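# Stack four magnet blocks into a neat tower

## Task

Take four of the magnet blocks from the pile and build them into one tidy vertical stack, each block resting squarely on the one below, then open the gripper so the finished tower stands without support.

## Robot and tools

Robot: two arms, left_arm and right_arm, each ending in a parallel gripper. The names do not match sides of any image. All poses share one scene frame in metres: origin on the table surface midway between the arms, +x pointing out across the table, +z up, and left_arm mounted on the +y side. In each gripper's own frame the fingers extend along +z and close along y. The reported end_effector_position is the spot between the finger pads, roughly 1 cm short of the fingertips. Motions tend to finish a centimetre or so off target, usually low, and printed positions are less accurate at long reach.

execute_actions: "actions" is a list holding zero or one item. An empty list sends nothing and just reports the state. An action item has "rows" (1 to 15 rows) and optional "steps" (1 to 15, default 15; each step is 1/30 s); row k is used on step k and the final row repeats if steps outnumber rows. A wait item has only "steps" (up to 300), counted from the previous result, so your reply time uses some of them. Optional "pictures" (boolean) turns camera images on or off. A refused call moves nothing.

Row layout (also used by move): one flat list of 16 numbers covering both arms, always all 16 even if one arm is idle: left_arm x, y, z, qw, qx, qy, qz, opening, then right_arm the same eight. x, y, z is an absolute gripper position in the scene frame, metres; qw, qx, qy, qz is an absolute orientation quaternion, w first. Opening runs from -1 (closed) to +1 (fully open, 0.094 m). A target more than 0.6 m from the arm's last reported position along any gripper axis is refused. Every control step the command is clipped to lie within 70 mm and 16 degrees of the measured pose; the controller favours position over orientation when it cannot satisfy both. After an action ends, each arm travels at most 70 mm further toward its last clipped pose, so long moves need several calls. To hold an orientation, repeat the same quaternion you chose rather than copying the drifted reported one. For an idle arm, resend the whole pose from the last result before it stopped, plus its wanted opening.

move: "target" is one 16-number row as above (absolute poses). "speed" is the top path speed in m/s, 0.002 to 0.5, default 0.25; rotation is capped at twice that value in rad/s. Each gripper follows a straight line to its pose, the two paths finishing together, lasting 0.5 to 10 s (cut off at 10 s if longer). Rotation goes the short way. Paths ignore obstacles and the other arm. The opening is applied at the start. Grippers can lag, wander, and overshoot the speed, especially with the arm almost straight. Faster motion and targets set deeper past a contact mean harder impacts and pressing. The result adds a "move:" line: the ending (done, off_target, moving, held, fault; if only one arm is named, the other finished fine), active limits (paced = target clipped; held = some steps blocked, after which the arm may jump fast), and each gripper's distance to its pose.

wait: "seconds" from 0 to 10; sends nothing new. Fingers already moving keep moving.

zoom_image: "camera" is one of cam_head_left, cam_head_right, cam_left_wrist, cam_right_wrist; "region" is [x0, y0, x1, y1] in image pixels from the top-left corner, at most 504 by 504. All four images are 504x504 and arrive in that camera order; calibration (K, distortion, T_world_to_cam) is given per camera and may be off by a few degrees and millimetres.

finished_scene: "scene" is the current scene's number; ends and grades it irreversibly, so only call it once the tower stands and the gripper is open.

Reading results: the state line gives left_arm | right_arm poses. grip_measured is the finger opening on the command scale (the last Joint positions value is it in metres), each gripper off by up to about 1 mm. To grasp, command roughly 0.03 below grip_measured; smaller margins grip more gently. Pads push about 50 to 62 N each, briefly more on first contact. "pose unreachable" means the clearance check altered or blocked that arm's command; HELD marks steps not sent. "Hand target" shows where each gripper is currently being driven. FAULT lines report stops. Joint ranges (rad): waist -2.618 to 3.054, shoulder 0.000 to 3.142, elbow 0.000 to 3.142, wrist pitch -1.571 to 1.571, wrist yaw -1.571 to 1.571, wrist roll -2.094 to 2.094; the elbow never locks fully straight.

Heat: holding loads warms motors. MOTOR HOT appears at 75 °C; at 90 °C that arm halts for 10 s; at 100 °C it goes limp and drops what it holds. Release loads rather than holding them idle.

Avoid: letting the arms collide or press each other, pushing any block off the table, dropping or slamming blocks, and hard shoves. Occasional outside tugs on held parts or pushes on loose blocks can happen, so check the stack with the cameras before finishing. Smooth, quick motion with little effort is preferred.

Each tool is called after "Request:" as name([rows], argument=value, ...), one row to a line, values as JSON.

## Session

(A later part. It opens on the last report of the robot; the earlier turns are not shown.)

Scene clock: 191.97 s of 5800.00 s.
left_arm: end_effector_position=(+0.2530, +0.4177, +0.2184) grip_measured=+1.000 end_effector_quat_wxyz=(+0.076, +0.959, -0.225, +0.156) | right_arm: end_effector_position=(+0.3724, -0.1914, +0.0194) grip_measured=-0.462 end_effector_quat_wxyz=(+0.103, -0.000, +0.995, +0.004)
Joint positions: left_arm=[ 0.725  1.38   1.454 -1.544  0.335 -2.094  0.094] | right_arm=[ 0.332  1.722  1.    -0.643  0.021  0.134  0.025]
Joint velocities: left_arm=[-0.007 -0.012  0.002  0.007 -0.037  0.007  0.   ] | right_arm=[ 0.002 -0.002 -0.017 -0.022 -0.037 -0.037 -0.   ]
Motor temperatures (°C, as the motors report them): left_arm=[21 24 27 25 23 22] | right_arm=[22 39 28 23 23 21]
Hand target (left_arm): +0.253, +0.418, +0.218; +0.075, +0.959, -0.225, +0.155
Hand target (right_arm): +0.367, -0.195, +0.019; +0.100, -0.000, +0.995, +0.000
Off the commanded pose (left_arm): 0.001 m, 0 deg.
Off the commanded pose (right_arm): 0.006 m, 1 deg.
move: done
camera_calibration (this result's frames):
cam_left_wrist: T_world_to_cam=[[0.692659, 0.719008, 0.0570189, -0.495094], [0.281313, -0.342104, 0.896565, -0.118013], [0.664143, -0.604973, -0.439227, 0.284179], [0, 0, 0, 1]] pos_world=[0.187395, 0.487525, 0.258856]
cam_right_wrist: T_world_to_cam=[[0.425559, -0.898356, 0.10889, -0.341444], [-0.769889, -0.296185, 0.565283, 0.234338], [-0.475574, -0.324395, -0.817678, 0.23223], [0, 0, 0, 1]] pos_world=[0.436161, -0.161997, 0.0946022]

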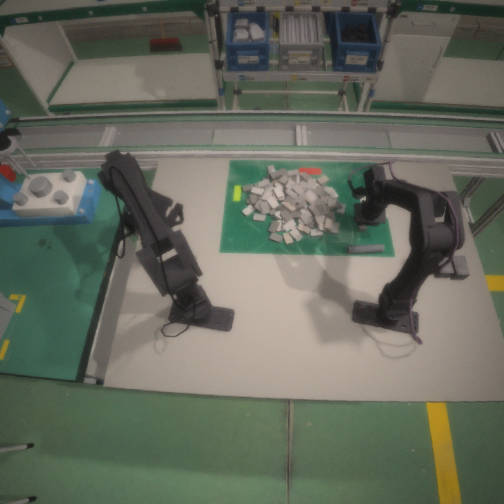

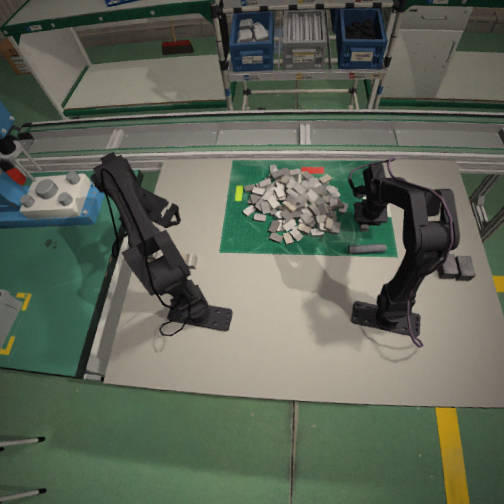

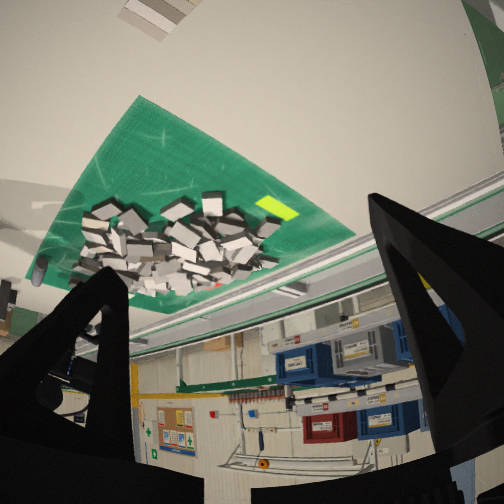

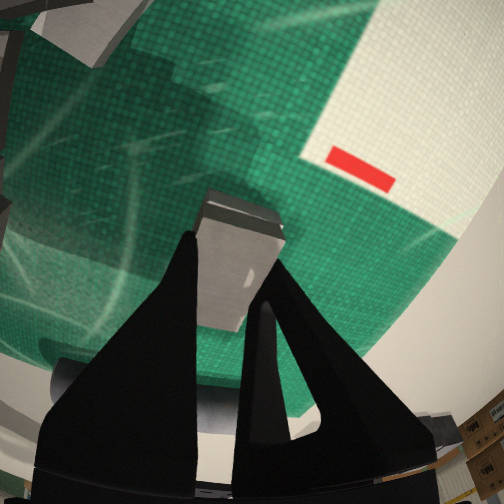

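Request:
execute_actions([
  {"rows":[[0.2527,0.4181,0.2182,0.075,0.959,-0.225,0.155,1, 0.367,-0.195,0.019,0.10,0,0.995,0,-0.2]],"steps":12},
], pictures=false)

Request:
move(target=[0.2527,0.4181,0.2182,0.075,0.959,-0.225,0.155,1, 0.37,-0.192,0.10,0.10,0,0.995,0,-0.2], speed=0.15)

Request:
move(target=[0.2527,0.4181,0.2182,0.075,0.959,-0.225,0.155,1, 0.39,0.168,0.09,0.078,-0.619,0.779,0.062,-0.15])

Request:
move(target=[0.2527,0.4181,0.2182,0.075,0.959,-0.225,0.155,1, 0.39,0.168,0.03,0.078,-0.619,0.779,0.062,-0.15], speed=0.08)

Scene clock: 195.43 s of 5800.00 s.
left_arm: end_effector_position=(+0.2530, +0.4177, +0.2184) grip_measured=+1.000 end_effector_quat_wxyz=(+0.076, +0.959, -0.225, +0.156) | right_arm: end_effector_position=(+0.3724, -0.1914, +0.0194) grip_measured=-0.202 end_effector_quat_wxyz=(+0.103, -0.000, +0.995, +0.004)
Joint positions: left_arm=[ 0.725  1.38   1.454 -1.544  0.335 -2.094  0.094] | right_arm=[ 0.332  1.722  1.    -0.643  0.021  0.134  0.038]
Joint velocities: left_arm=[ 0.007  0.002 -0.007 -0.007  0.007  0.022  0.   ] | right_arm=[-0.007 -0.007  0.002 -0.022 -0.037  0.037 -0.001]
Motor temperatures (°C, as the motors report them): left_arm=[21 24 27 25 23 22] | right_arm=[22 39 28 23 23 21]
Hand target (left_arm): +0.253, +0.418, +0.218; +0.075, +0.959, -0.225, +0.155
Hand target (right_arm): +0.367, -0.195, +0.019; +0.100, +0.000, +0.995, +0.000
Off the commanded pose (left_arm): 0.001 m, 0 deg.
Off the commanded pose (right_arm): 0.006 m, 1 deg.
Steps of this call (steps 1 to 90: nothing new was sent; then 0.07 s passed at rest; steps 91 to 102: all 12 steps of this action). Readings (end_effector_position):
91: left_arm (+0.2530, +0.4177, +0.2184) | right_arm (+0.3724, -0.1914, +0.0194)
92: left_arm (+0.2530, +0.4177, +0.2184) | right_arm (+0.3724, -0.1914, +0.0194)
94: left_arm (+0.2530, +0.4177, +0.2184) | right_arm (+0.3724, -0.1914, +0.0194)
98: left_arm (+0.2530, +0.4177, +0.2184) | right_arm (+0.3724, -0.1914, +0.0194)
102: the state above

Scene clock: 196.87 s of 5800.00 s.
left_arm: end_effector_position=(+0.2530, +0.4177, +0.2184) grip_measured=+1.000 end_effector_quat_wxyz=(+0.076, +0.959, -0.225, +0.156) | right_arm: end_effector_position=(+0.3718, -0.1915, +0.0937) grip_measured=-0.202 end_effector_quat_wxyz=(+0.099, -0.001, +0.995, +0.003)
Joint positions: left_arm=[ 0.725  1.38   1.454 -1.544  0.335 -2.094  0.094] | right_arm=[ 0.332  1.633  1.214 -0.955  0.021  0.134  0.038]
Joint velocities: left_arm=[-0.007 -0.012 -0.017 -0.037 -0.022 -0.007  0.   ] | right_arm=[-0.022 -0.002 -0.007  0.022 -0.007 -0.081  0.   ]
Motor temperatures (°C, as the motors report them): left_arm=[21 24 27 25 23 22] | right_arm=[22 39 28 23 23 21]
Hand target (left_arm): +0.253, +0.418, +0.218; +0.075, +0.959, -0.225, +0.155
Hand target (right_arm): +0.371, -0.192, +0.100; +0.100, -0.000, +0.995, +0.000
Off the commanded pose (left_arm): 0.001 m, 0 deg.
Off the commanded pose (right_arm): 0.007 m, 0 deg.
move: done
camera_calibration (this result's frames):
cam_left_wrist: T_world_to_cam=[[0.692659, 0.719008, 0.0570189, -0.495094], [0.281313, -0.342104, 0.896565, -0.118013], [0.664143, -0.604973, -0.439227, 0.284179], [0, 0, 0, 1]] pos_world=[0.187395, 0.487525, 0.258856]
cam_right_wrist: T_world_to_cam=[[0.426373, -0.898243, 0.106607, -0.349442], [-0.765594, -0.295592, 0.571395, 0.189841], [-0.481739, -0.325245, -0.813722, 0.294474], [0, 0, 0, 1]] pos_world=[0.436193, -0.161992, 0.168399]

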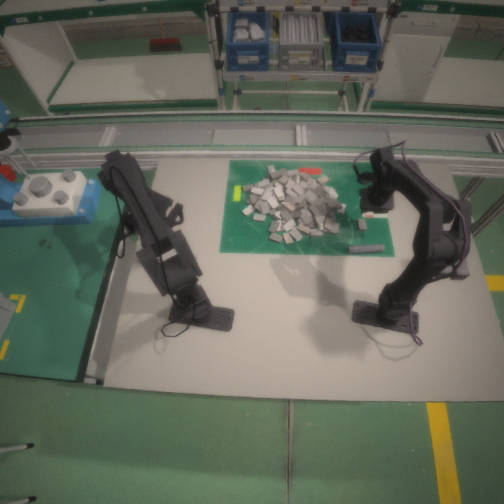

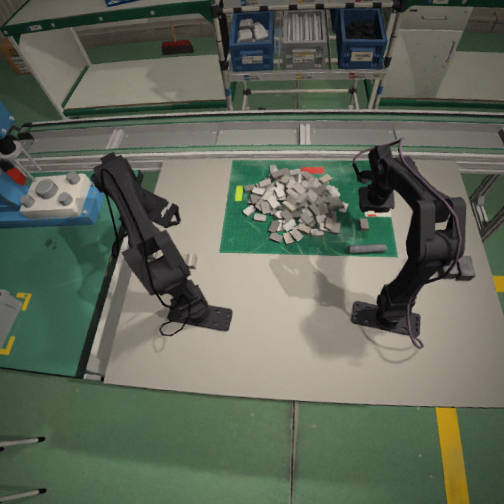

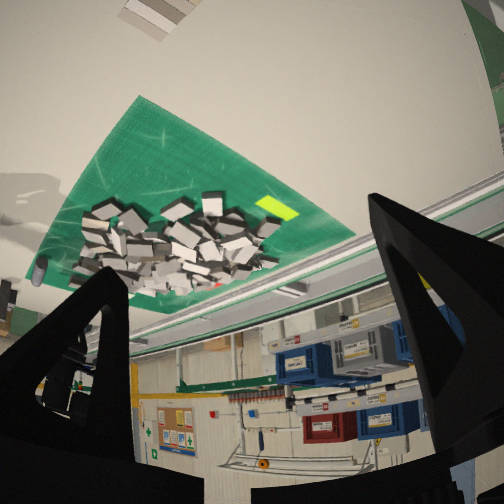

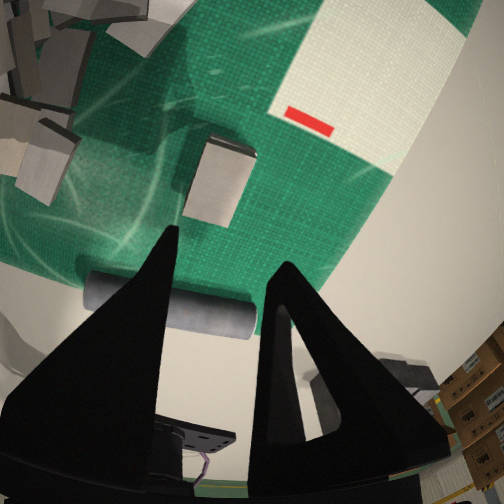

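Scene clock: 200.53 s of 5800.00 s.
left_arm: end_effector_position=(+0.2530, +0.4177, +0.2184) grip_measured=+1.000 end_effector_quat_wxyz=(+0.076, +0.959, -0.225, +0.156) | right_arm: end_effector_position=(+0.3910, +0.1664, +0.0917) grip_measured=-0.152 end_effector_quat_wxyz=(-0.089, +0.616, -0.781, -0.051)
Joint positions: left_arm=[ 0.725  1.38   1.454 -1.544  0.335 -2.094  0.094] | right_arm=[ 1.023  2.589  2.663 -1.453 -0.072 -0.5    0.04 ]
Joint velocities: left_arm=[ 0.012  0.012 -0.002  0.022  0.007  0.022  0.   ] | right_arm=[-0.012  0.002  0.012 -0.022  0.022 -0.007 -0.   ]
Motor temperatures (°C, as the motors report them): left_arm=[21 24 27 25 23 22] | right_arm=[22 39 28 23 23 21]
Hand target (left_arm): +0.253, +0.418, +0.218; +0.075, +0.959, -0.225, +0.155
Hand target (right_arm): +0.387, +0.166, +0.088; +0.078, -0.620, +0.779, +0.054
Off the commanded pose (left_arm): 0.001 m, 0 deg.
Off the commanded pose (right_arm): 0.003 m, 2 deg.
move: done
camera_calibration (this result's frames):
cam_left_wrist: T_world_to_cam=[[0.692659, 0.719008, 0.0570189, -0.495094], [0.281313, -0.342104, 0.896565, -0.118013], [0.664143, -0.604973, -0.439227, 0.284179], [0, 0, 0, 1]] pos_world=[0.187395, 0.487525, 0.258856]
cam_right_wrist: T_world_to_cam=[[0.969532, 0.200658, 0.140515, -0.434274], [0.084037, -0.811247, 0.578633, 0.064426], [0.2301, -0.549195, -0.803392, 0.176486], [0, 0, 0, 1]] pos_world=[0.375018, 0.236331, 0.165531]

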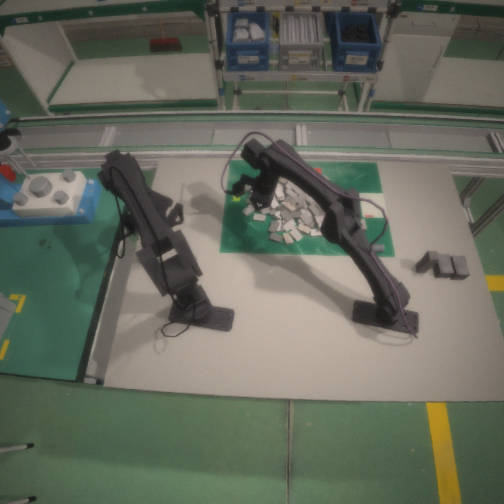

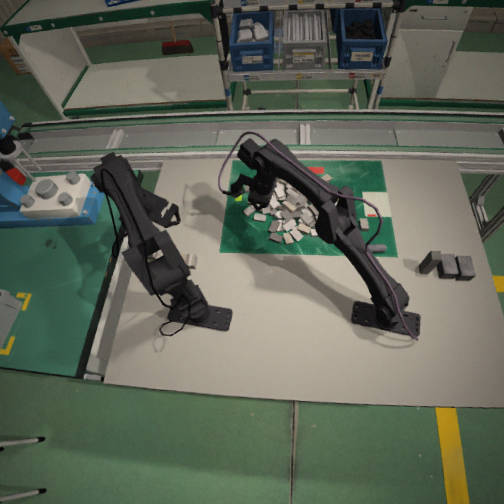

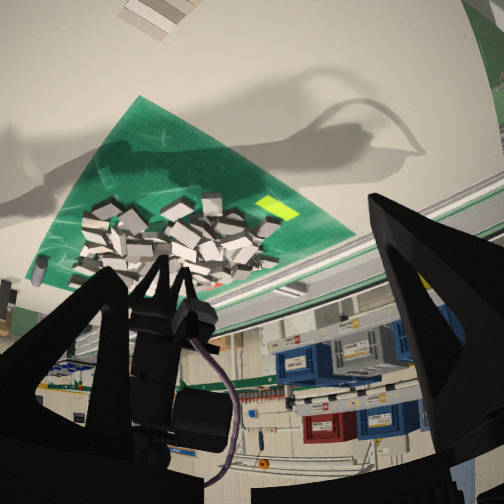

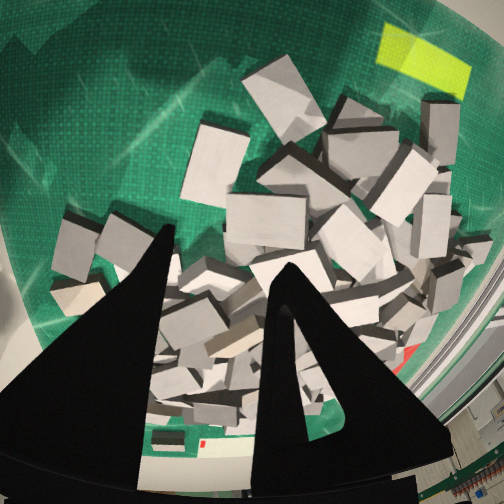

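Scene clock: 201.83 s of 5800.00 s.
left_arm: end_effector_position=(+0.2530, +0.4177, +0.2184) grip_measured=+1.000 end_effector_quat_wxyz=(+0.076, +0.959, -0.225, +0.156) | right_arm: end_effector_position=(+0.3877, +0.1677, +0.0260) grip_measured=-0.152 end_effector_quat_wxyz=(-0.072, +0.619, -0.780, -0.057)
Joint positions: left_arm=[ 0.725  1.38   1.454 -1.544  0.335 -2.094  0.094] | right_arm=[ 1.023  2.549  2.326 -1.188 -0.09  -0.506  0.04 ]
Joint velocities: left_arm=[-0.007 -0.022  0.002 -0.066 -0.066 -0.051  0.   ] | right_arm=[-0.002  0.007  0.017  0.022 -0.051 -0.037  0.   ]
Motor temperatures (°C, as the motors report them): left_arm=[21 24 27 25 23 22] | right_arm=[22 40 28 23 23 21]
Hand target (left_arm): +0.253, +0.418, +0.218; +0.075, +0.959, -0.225, +0.155
Hand target (right_arm): +0.389, +0.167, +0.030; +0.078, -0.619, +0.779, +0.062
Off the commanded pose (left_arm): 0.001 m, 0 deg.
Off the commanded pose (right_arm): 0.005 m, 1 deg.
move: done
camera_calibration (this result's frames):
cam_left_wrist: T_world_to_cam=[[0.692659, 0.719008, 0.0570189, -0.495094], [0.281313, -0.342104, 0.896565, -0.118013], [0.664143, -0.604973, -0.439227, 0.284179], [0, 0, 0, 1]] pos_world=[0.187395, 0.487525, 0.258856]
cam_right_wrist: T_world_to_cam=[[0.97197, 0.210295, 0.10512, -0.42375], [0.110625, -0.803614, 0.584779, 0.0919811], [0.207452, -0.556758, -0.804353, 0.135205], [0, 0, 0, 1]] pos_world=[0.373649, 0.238306, 0.099508]

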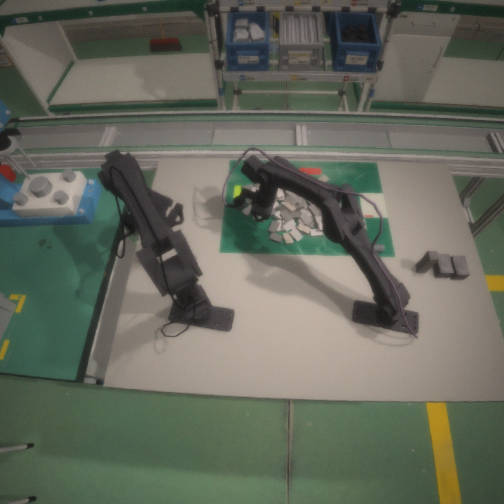

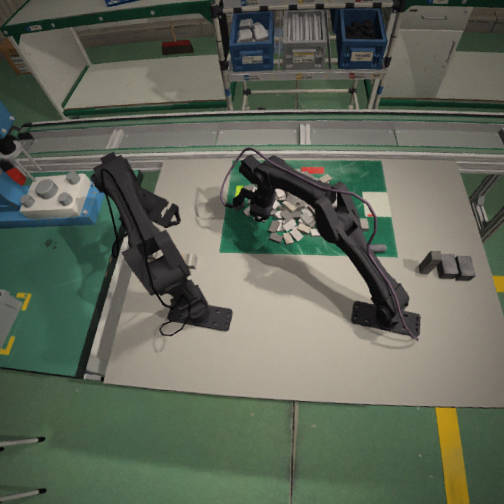

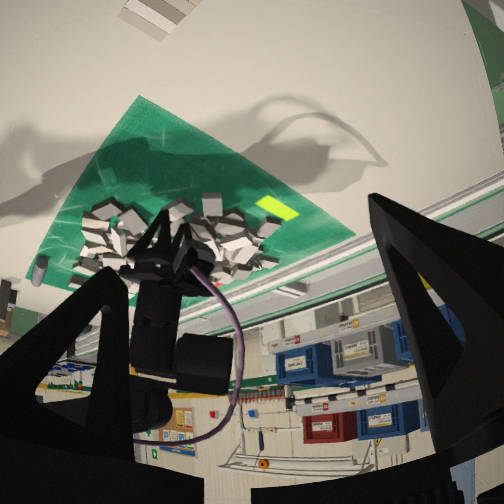

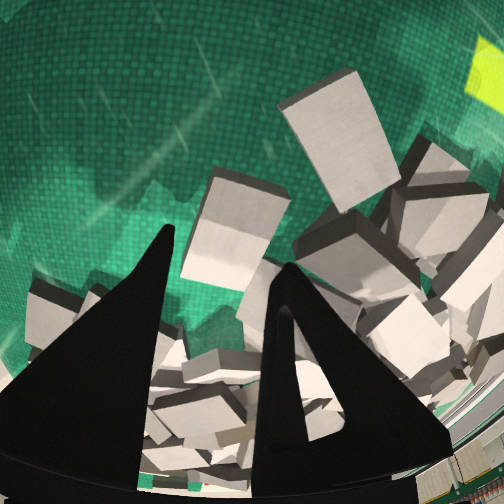

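Request:
move(target=[0.2527,0.4181,0.2182,0.075,0.959,-0.225,0.155,1, 0.392,0.182,0.028,0.078,-0.619,0.779,0.062,-0.25], speed=0.03)

Request:
move(target=[0.2527,0.4181,0.2182,0.075,0.959,-0.225,0.155,1, 0.392,0.182,0.003,0.078,-0.619,0.779,0.062,-0.25], speed=0.03)

Scene clock: 205.03 s of 5800.00 s.
left_arm: end_effector_position=(+0.2530, +0.4177, +0.2184) grip_measured=+1.000 end_effector_quat_wxyz=(+0.076, +0.959, -0.225, +0.156) | right_arm: end_effector_position=(+0.3988, +0.1798, +0.0312) grip_measured=-0.248 end_effector_quat_wxyz=(-0.090, +0.617, -0.779, -0.060)
Joint positions: left_arm=[ 0.725  1.38   1.454 -1.544  0.335 -2.094  0.094] | right_arm=[ 1.023  2.607  2.451 -1.218 -0.09  -0.504  0.035]
Joint velocities: left_arm=[ 0.002 -0.012 -0.002 -0.037  0.007  0.037  0.   ] | right_arm=[ 0.002  0.002  0.022 -0.066  0.022 -0.037 -0.001]
Motor temperatures (°C, as the motors report them): left_arm=[21 24 27 25 23 22] | right_arm=[22 41 28 23 23 21]
Hand target (left_arm): +0.253, +0.418, +0.218; +0.075, +0.959, -0.225, +0.155
Hand target (right_arm): +0.392, +0.182, +0.028; +0.079, -0.619, +0.779, +0.062
Off the commanded pose (left_arm): 0.001 m, 0 deg.
Off the commanded pose (right_arm): 0.008 m, 1 deg.
move: done
camera_calibration (this result's frames):
cam_left_wrist: T_world_to_cam=[[0.692659, 0.719008, 0.0570189, -0.495094], [0.281313, -0.342104, 0.896565, -0.118013], [0.664143, -0.604973, -0.439227, 0.284179], [0, 0, 0, 1]] pos_world=[0.187395, 0.487525, 0.258856]
cam_right_wrist: T_world_to_cam=[[0.969421, 0.205238, 0.13454, -0.43663], [0.0951361, -0.819667, 0.564884, 0.107155], [0.226214, -0.534811, -0.814128, 0.132765], [0, 0, 0, 1]] pos_world=[0.383051, 0.248449, 0.106302]

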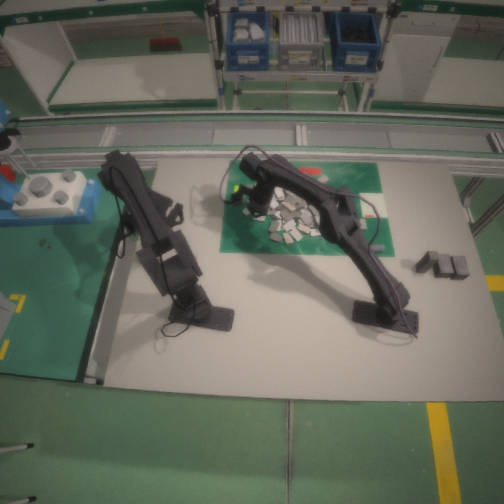

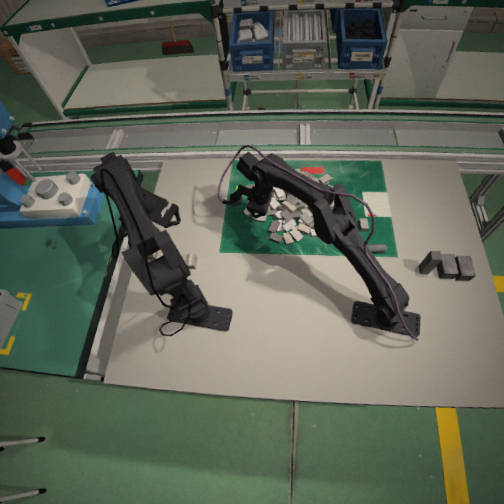

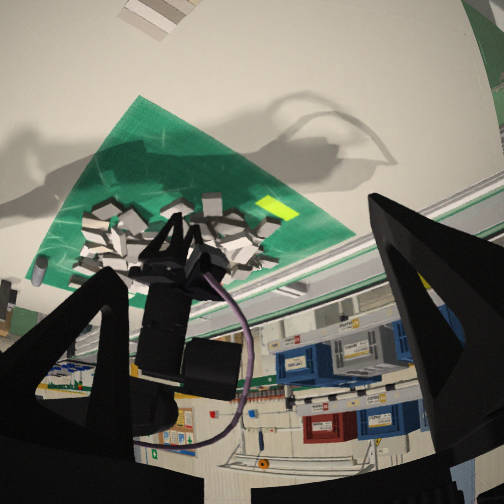

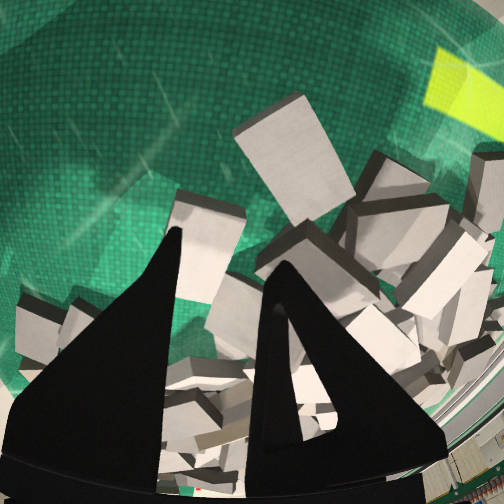

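Scene clock: 206.23 s of 5800.00 s.
left_arm: end_effector_position=(+0.2530, +0.4177, +0.2184) grip_measured=+1.000 end_effector_quat_wxyz=(+0.076, +0.959, -0.225, +0.156) | right_arm: end_effector_position=(+0.3988, +0.1831, +0.0271) grip_measured=-0.249 end_effector_quat_wxyz=(-0.099, +0.619, -0.777, -0.063)
Joint positions: left_arm=[ 0.725  1.38   1.454 -1.544  0.335 -2.094  0.094] | right_arm=[ 1.026  2.587  2.392 -1.16  -0.092 -0.504  0.035]
Joint velocities: left_arm=[-0.002 -0.002 -0.007  0.037 -0.051 -0.007  0.   ] | right_arm=[ 0.007  0.007 -0.007 -0.022 -0.037  0.037  0.   ]
Motor temperatures (°C, as the motors report them): left_arm=[21 24 27 25 23 22] | right_arm=[22 42 28 23 23 21]
Hand target (left_arm): +0.253, +0.418, +0.218; +0.075, +0.959, -0.225, +0.155
Hand target (right_arm): +0.391, +0.181, +0.003; +0.077, -0.619, +0.779, +0.062
Off the commanded pose (left_arm): 0.001 m, 0 deg.
Off the commanded pose (right_arm): 0.025 m, 2 deg.
move: off_target (right_arm)
camera_calibration (this result's frames):
cam_left_wrist: T_world_to_cam=[[0.692659, 0.719008, 0.0570189, -0.495094], [0.281313, -0.342104, 0.896565, -0.118013], [0.664143, -0.604973, -0.439227, 0.284179], [0, 0, 0, 1]] pos_world=[0.187395, 0.487525, 0.258856]
cam_right_wrist: T_world_to_cam=[[0.966978, 0.206727, 0.149052, -0.436442], [0.0916332, -0.827748, 0.553567, 0.115312], [0.237815, -0.521629, -0.819358, 0.124198], [0, 0, 0, 1]] pos_world=[0.381927, 0.250459, 0.102982]

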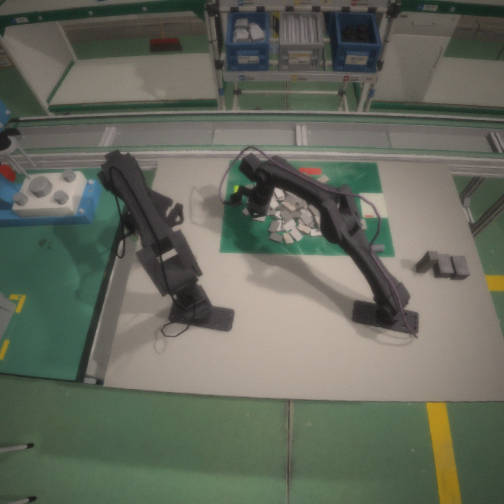

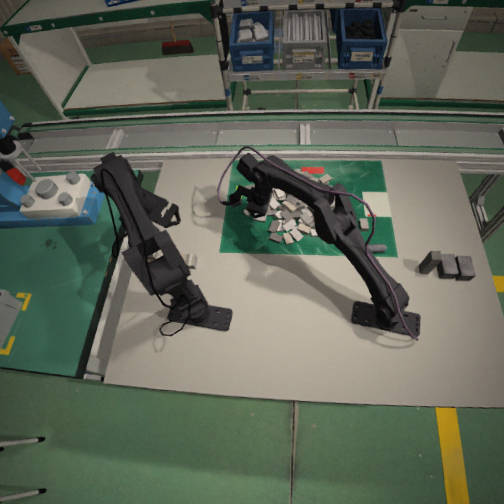

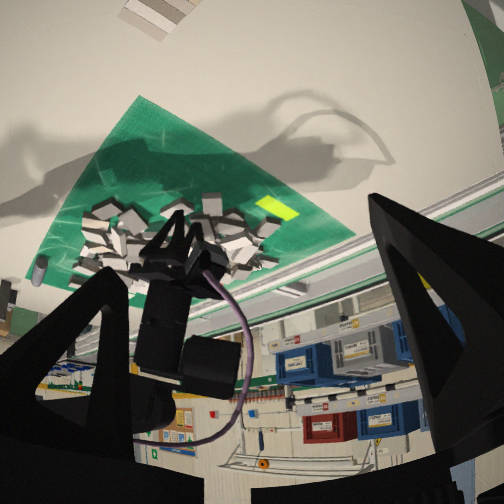

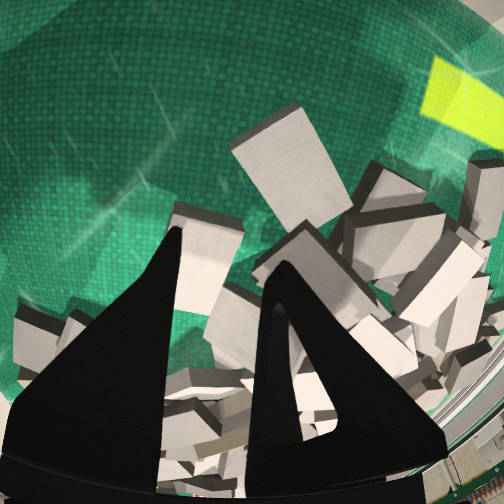

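Request:
move(target=[0.2527,0.4181,0.2182,0.075,0.959,-0.225,0.155,1,0.384,0.181,0.05,0.078,-0.619,0.779,0.062,-0.25], speed=0.1)

Scene clock: 212.30 s of 5800.00 s.
left_arm: end_effector_position=(+0.2530, +0.4177, +0.2184) grip_measured=+1.000 end_effector_quat_wxyz=(+0.076, +0.959, -0.225, +0.156) | right_arm: end_effector_position=(+0.3883, +0.1805, +0.0506) grip_measured=-0.249 end_effector_quat_wxyz=(-0.086, +0.620, -0.778, -0.061)
Joint positions: left_arm=[ 0.725  1.38   1.454 -1.544  0.335 -2.094  0.094] | right_arm=[ 1.037  2.583  2.484 -1.28  -0.092 -0.495  0.035]
Joint velocities: left_arm=[-0.002  0.017 -0.002  0.051 -0.007 -0.007  0.   ] | right_arm=[-0.017 -0.012  0.007 -0.037 -0.081  0.007 -0.   ]
Motor temperatures (°C, as the motors report them): left_arm=[21 24 27 25 23 22] | right_arm=[22 42 28 23 23 21]
Hand target (left_arm): +0.253, +0.418, +0.218; +0.075, +0.959, -0.225, +0.155
Hand target (right_arm): +0.384, +0.181, +0.050; +0.079, -0.619, +0.779, +0.062
Off the commanded pose (left_arm): 0.001 m, 0 deg.
Off the commanded pose (right_arm): 0.004 m, 1 deg.
After step 90, 2.07 s passed at rest.
move: done
camera_calibration (this result's frames):
cam_left_wrist: T_world_to_cam=[[0.692659, 0.719008, 0.0570189, -0.495094], [0.281313, -0.342104, 0.896565, -0.118013], [0.664143, -0.604973, -0.439227, 0.284179], [0, 0, 0, 1]] pos_world=[0.187395, 0.487525, 0.258856]
cam_right_wrist: T_world_to_cam=[[0.969096, 0.211252, 0.127381, -0.429844], [0.103773, -0.817574, 0.566395, 0.0939385], [0.223795, -0.535672, -0.81423, 0.152291], [0, 0, 0, 1]] pos_world=[0.37273, 0.249185, 0.125548]

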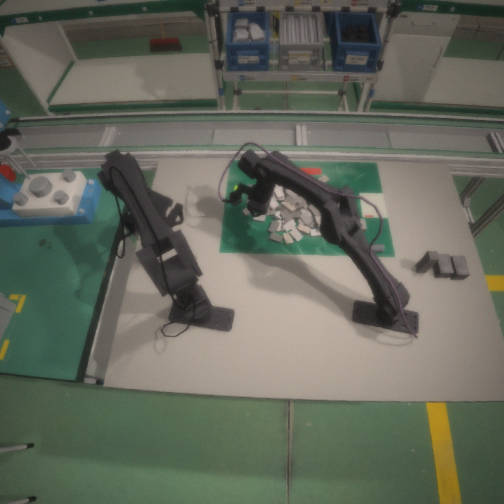

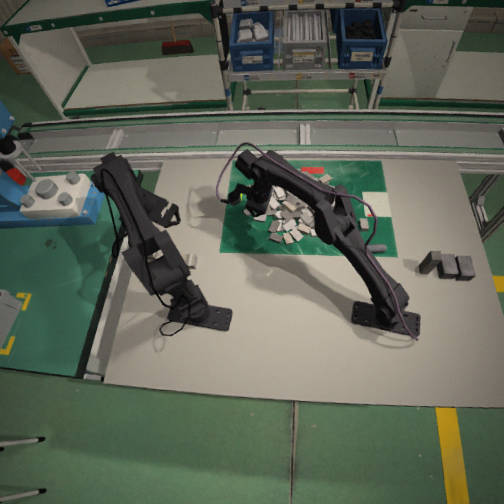

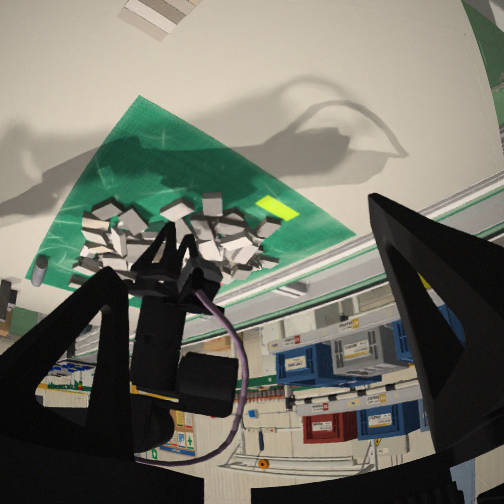

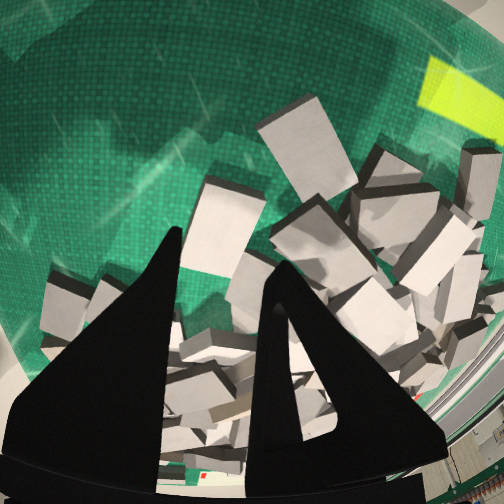

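Request:
move(target=[0.2527,0.4181,0.2182,0.075,0.959,-0.225,0.155,1,0.380,0.180,0.022,0.078,-0.619,0.779,0.062,-0.25], speed=0.05)

Scene clock: 215.00 s of 5800.00 s.
left_arm: end_effector_position=(+0.2530, +0.4177, +0.2184) grip_measured=+1.000 end_effector_quat_wxyz=(+0.076, +0.959, -0.225, +0.156) | right_arm: end_effector_position=(+0.3831, +0.1773, +0.0205) grip_measured=-0.249 end_effector_quat_wxyz=(-0.076, +0.619, -0.779, -0.060)
Joint positions: left_arm=[ 0.725  1.38   1.454 -1.544  0.335 -2.094  0.094] | right_arm=[ 1.04   2.56   2.325 -1.164 -0.091 -0.49   0.035]
Joint velocities: left_arm=[-0.012 -0.007  0.017  0.022 -0.037 -0.007  0.   ] | right_arm=[-0.007  0.002  0.002 -0.022 -0.081  0.007 -0.001]
Motor temperatures (°C, as the motors report them): left_arm=[21 24 27 25 23 22] | right_arm=[22 43 28 23 23 21]
Hand target (left_arm): +0.253, +0.418, +0.218; +0.075, +0.959, -0.225, +0.155
Hand target (right_arm): +0.380, +0.180, +0.022; +0.078, -0.619, +0.779, +0.062
Off the commanded pose (left_arm): 0.001 m, 0 deg.
Off the commanded pose (right_arm): 0.004 m, 0 deg.
move: done
camera_calibration (this result's frames):
cam_left_wrist: T_world_to_cam=[[0.692659, 0.719008, 0.0570189, -0.495094], [0.281313, -0.342104, 0.896565, -0.118013], [0.664143, -0.604973, -0.439227, 0.284179], [0, 0, 0, 1]] pos_world=[0.187395, 0.487525, 0.258856]
cam_right_wrist: T_world_to_cam=[[0.971119, 0.211631, 0.11018, -0.420768], [0.11078, -0.808933, 0.577369, 0.104457], [0.211318, -0.548488, -0.809015, 0.134212], [0, 0, 0, 1]] pos_world=[0.368683, 0.24716, 0.0946301]

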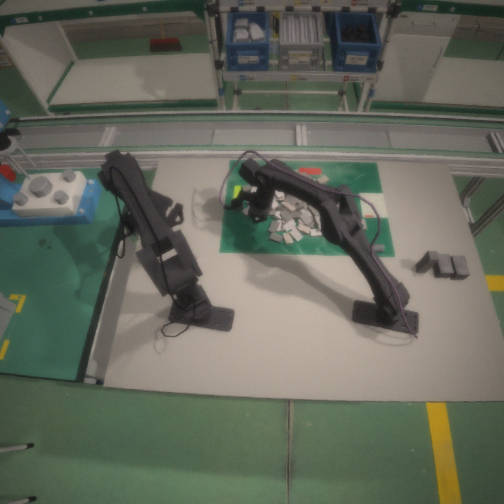

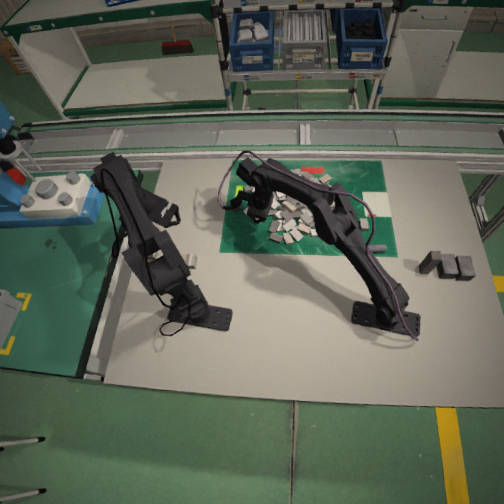

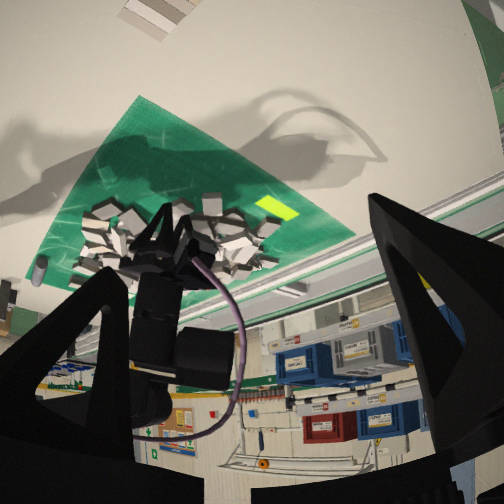

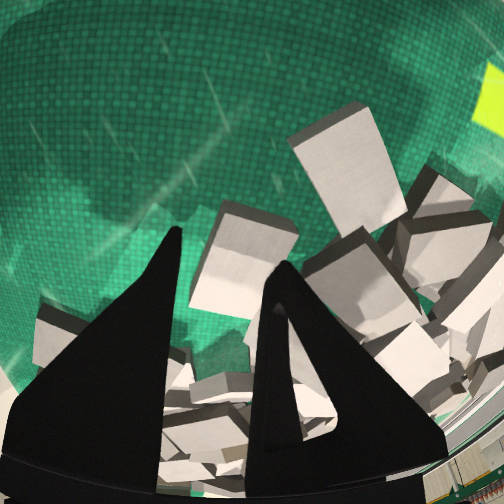

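Request:
move(target=[0.2527,0.4181,0.2182,0.075,0.959,-0.225,0.155,1,0.388,0.185,0.023,0.078,-0.619,0.779,0.062,-0.25], speed=0.05)

Scene clock: 217.33 s of 5800.00 s.
left_arm: end_effector_position=(+0.2530, +0.4177, +0.2184) grip_measured=+1.000 end_effector_quat_wxyz=(+0.076, +0.959, -0.225, +0.156) | right_arm: end_effector_position=(+0.3919, +0.1872, +0.0278) grip_measured=-0.249 end_effector_quat_wxyz=(-0.092, +0.619, -0.777, -0.063)
Joint positions: left_arm=[ 0.725  1.38   1.454 -1.544  0.335 -2.094  0.094] | right_arm=[ 1.04   2.599  2.419 -1.187 -0.091 -0.49   0.035]
Joint velocities: left_arm=[-0.002 -0.012 -0.022 -0.007  0.051  0.081  0.   ] | right_arm=[-0.007  0.012  0.022 -0.022 -0.037 -0.081 -0.   ]
Motor temperatures (°C, as the motors report them): left_arm=[21 24 27 25 23 22] | right_arm=[22 44 28 23 23 21]
Hand target (left_arm): +0.253, +0.418, +0.218; +0.075, +0.959, -0.225, +0.155
Hand target (right_arm): +0.388, +0.185, +0.023; +0.079, -0.619, +0.779, +0.062
Off the commanded pose (left_arm): 0.001 m, 0 deg.
Off the commanded pose (right_arm): 0.007 m, 2 deg.
move: done
camera_calibration (this result's frames):
cam_left_wrist: T_world_to_cam=[[0.692659, 0.719008, 0.0570189, -0.495094], [0.281313, -0.342104, 0.896565, -0.118013], [0.664143, -0.604973, -0.439227, 0.284179], [0, 0, 0, 1]] pos_world=[0.187395, 0.487525, 0.258856]
cam_right_wrist: T_world_to_cam=[[0.968297, 0.208447, 0.137664, -0.43128], [0.0978411, -0.823529, 0.558772, 0.115622], [0.229845, -0.527588, -0.817815, 0.132767], [0, 0, 0, 1]] pos_world=[0.375778, 0.255164, 0.103344]

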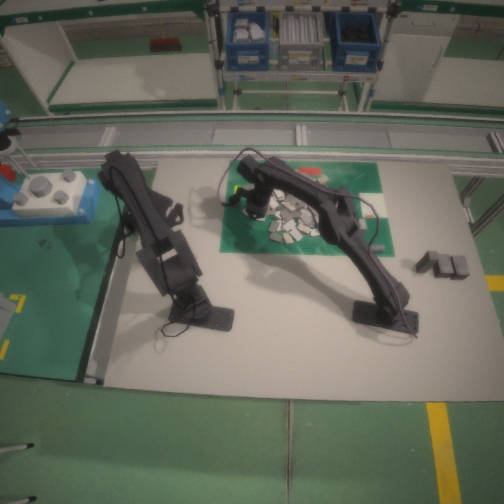

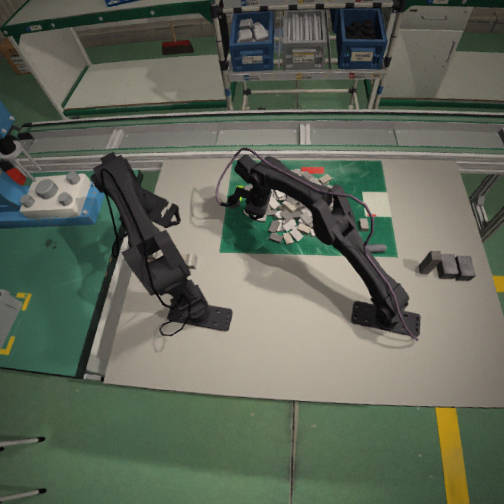

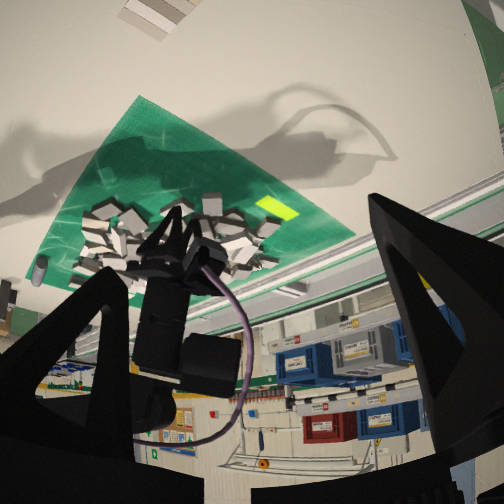

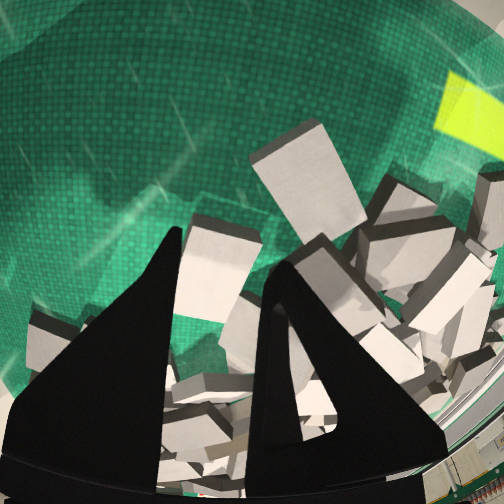

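Request:
move(target=[0.2527,0.4181,0.2182,0.075,0.959,-0.225,0.155,1,0.386,0.186,0.010,0.078,-0.619,0.779,0.062,-0.25], speed=0.04)

Scene clock: 219.30 s of 5800.00 s.
left_arm: end_effector_position=(+0.2530, +0.4177, +0.2184) grip_measured=+1.000 end_effector_quat_wxyz=(+0.076, +0.959, -0.225, +0.156) | right_arm: end_effector_position=(+0.3884, +0.1865, +0.0201) grip_measured=-0.249 end_effector_quat_wxyz=(-0.086, +0.620, -0.777, -0.063)
Joint positions: left_arm=[ 0.725  1.38   1.454 -1.544  0.335 -2.094  0.094] | right_arm=[ 1.044  2.599  2.392 -1.172 -0.093 -0.49   0.035]
Joint velocities: left_arm=[-0.012 -0.007 -0.012  0.037  0.022  0.051  0.   ] | right_arm=[-0.002 -0.027 -0.007 -0.022  0.022  0.037  0.   ]
Motor temperatures (°C, as the motors report them): left_arm=[21 24 27 25 23 22] | right_arm=[22 44 28 23 23 21]
Hand target (left_arm): +0.253, +0.418, +0.218; +0.075, +0.959, -0.225, +0.155
Hand target (right_arm): +0.386, +0.186, +0.010; +0.078, -0.619, +0.779, +0.062
Off the commanded pose (left_arm): 0.001 m, 0 deg.
Off the commanded pose (right_arm): 0.010 m, 1 deg.
move: done
camera_calibration (this result's frames):
cam_left_wrist: T_world_to_cam=[[0.692659, 0.719008, 0.0570189, -0.495094], [0.281313, -0.342104, 0.896565, -0.118013], [0.664143, -0.604973, -0.439227, 0.284179], [0, 0, 0, 1]] pos_world=[0.187395, 0.487525, 0.258856]
cam_right_wrist: T_world_to_cam=[[0.968791, 0.213216, 0.12642, -0.427551], [0.106361, -0.818243, 0.564947, 0.115272], [0.223899, -0.53387, -0.815385, 0.130325], [0, 0, 0, 1]] pos_world=[0.372767, 0.255058, 0.0951938]

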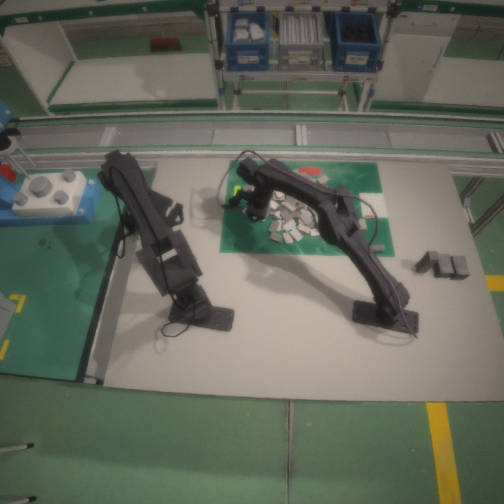

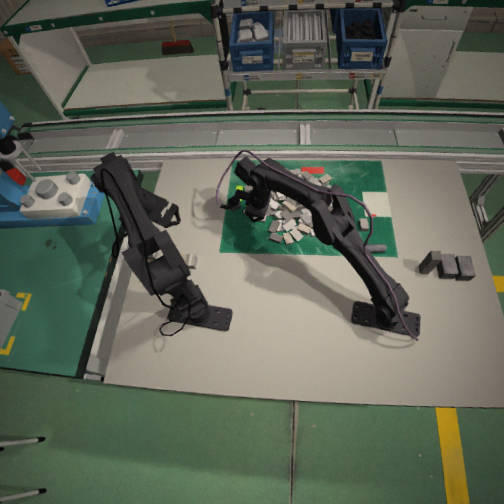

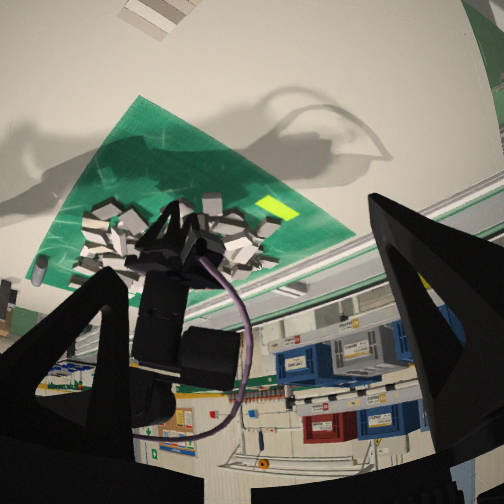

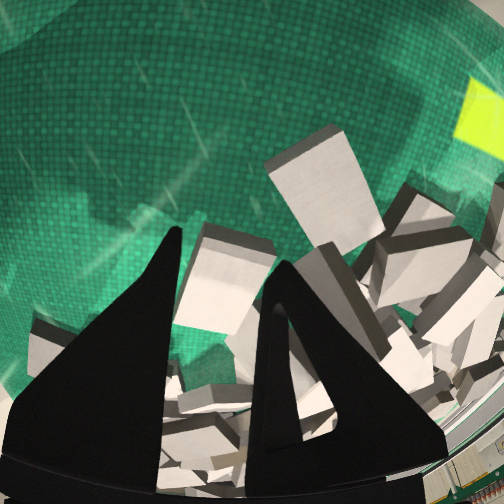

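Well centred. Descend.

Request:
move(target=[0.2527,0.4181,0.2182,0.075,0.959,-0.225,0.155,1,0.387,0.186,0.0,0.078,-0.619,0.779,0.062,-0.3], speed=0.03)

Scene clock: 221.10 s of 5800.00 s.
left_arm: end_effector_position=(+0.2530, +0.4177, +0.2184) grip_measured=+1.000 end_effector_quat_wxyz=(+0.076, +0.959, -0.225, +0.156) | right_arm: end_effector_position=(+0.3886, +0.1867, +0.0175) grip_measured=-0.298 end_effector_quat_wxyz=(-0.087, +0.620, -0.777, -0.063)
Joint positions: left_arm=[ 0.725  1.38   1.454 -1.544  0.335 -2.094  0.094] | right_arm=[ 1.044  2.596  2.375 -1.156 -0.093 -0.49   0.033]
Joint velocities: left_arm=[-0.002 -0.007 -0.002 -0.022 -0.051 -0.007  0.   ] | right_arm=[ 0.007 -0.007  0.002 -0.066 -0.007  0.007  0.   ]
Motor temperatures (°C, as the motors report them): left_arm=[21 24 27 25 23 22] | right_arm=[22 45 28 23 23 21]
Hand target (left_arm): +0.253, +0.418, +0.218; +0.075, +0.959, -0.225, +0.155
Hand target (right_arm): +0.386, +0.185, +0.000; +0.077, -0.619, +0.779, +0.062
Off the commanded pose (left_arm): 0.001 m, 0 deg.
Off the commanded pose (right_arm): 0.018 m, 1 deg.
move: off_target (right_arm)
camera_calibration (this result's frames):
cam_left_wrist: T_world_to_cam=[[0.692659, 0.719008, 0.0570189, -0.495094], [0.281313, -0.342104, 0.896565, -0.118013], [0.664143, -0.604973, -0.439227, 0.284179], [0, 0, 0, 1]] pos_world=[0.187395, 0.487525, 0.258856]
cam_right_wrist: T_world_to_cam=[[0.968599, 0.212997, 0.128252, -0.427325], [0.105508, -0.819213, 0.563701, 0.117382], [0.225132, -0.532469, -0.815961, 0.127558], [0, 0, 0, 1]] pos_world=[0.372804, 0.2551, 0.0927187]

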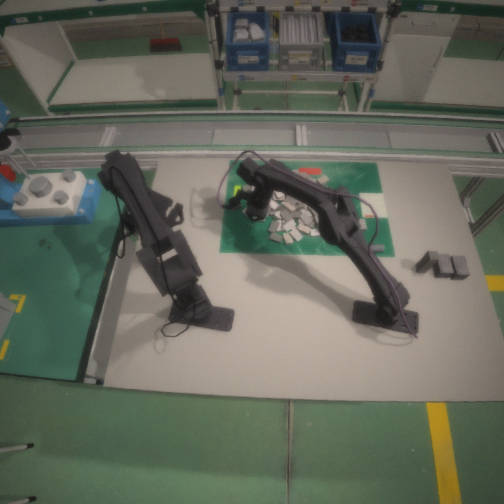

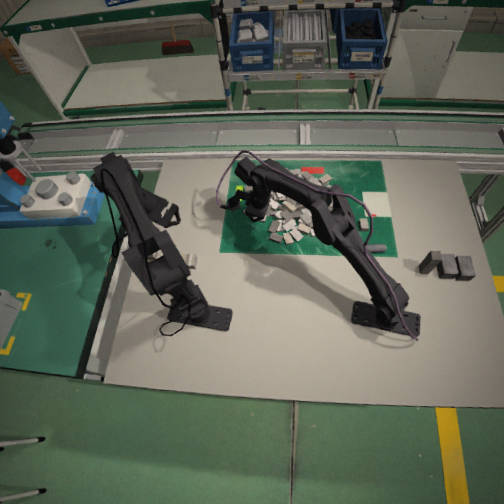

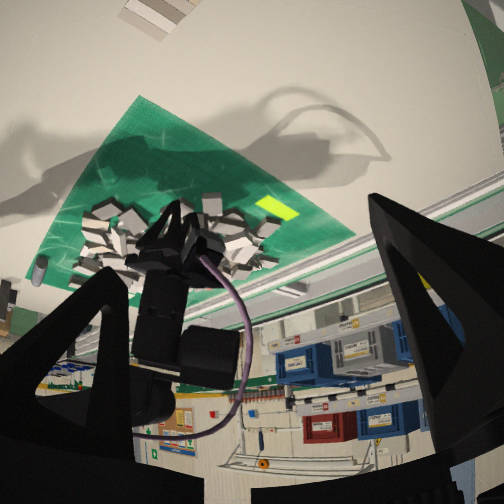

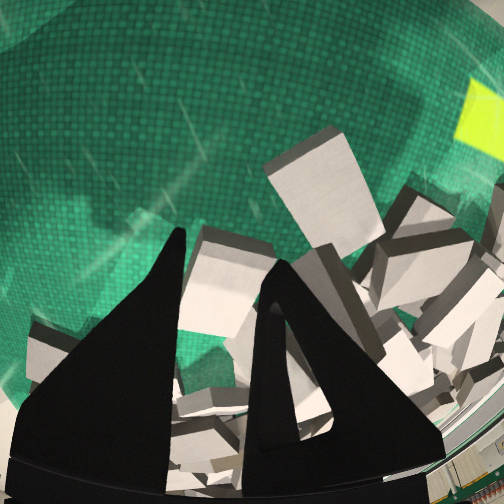

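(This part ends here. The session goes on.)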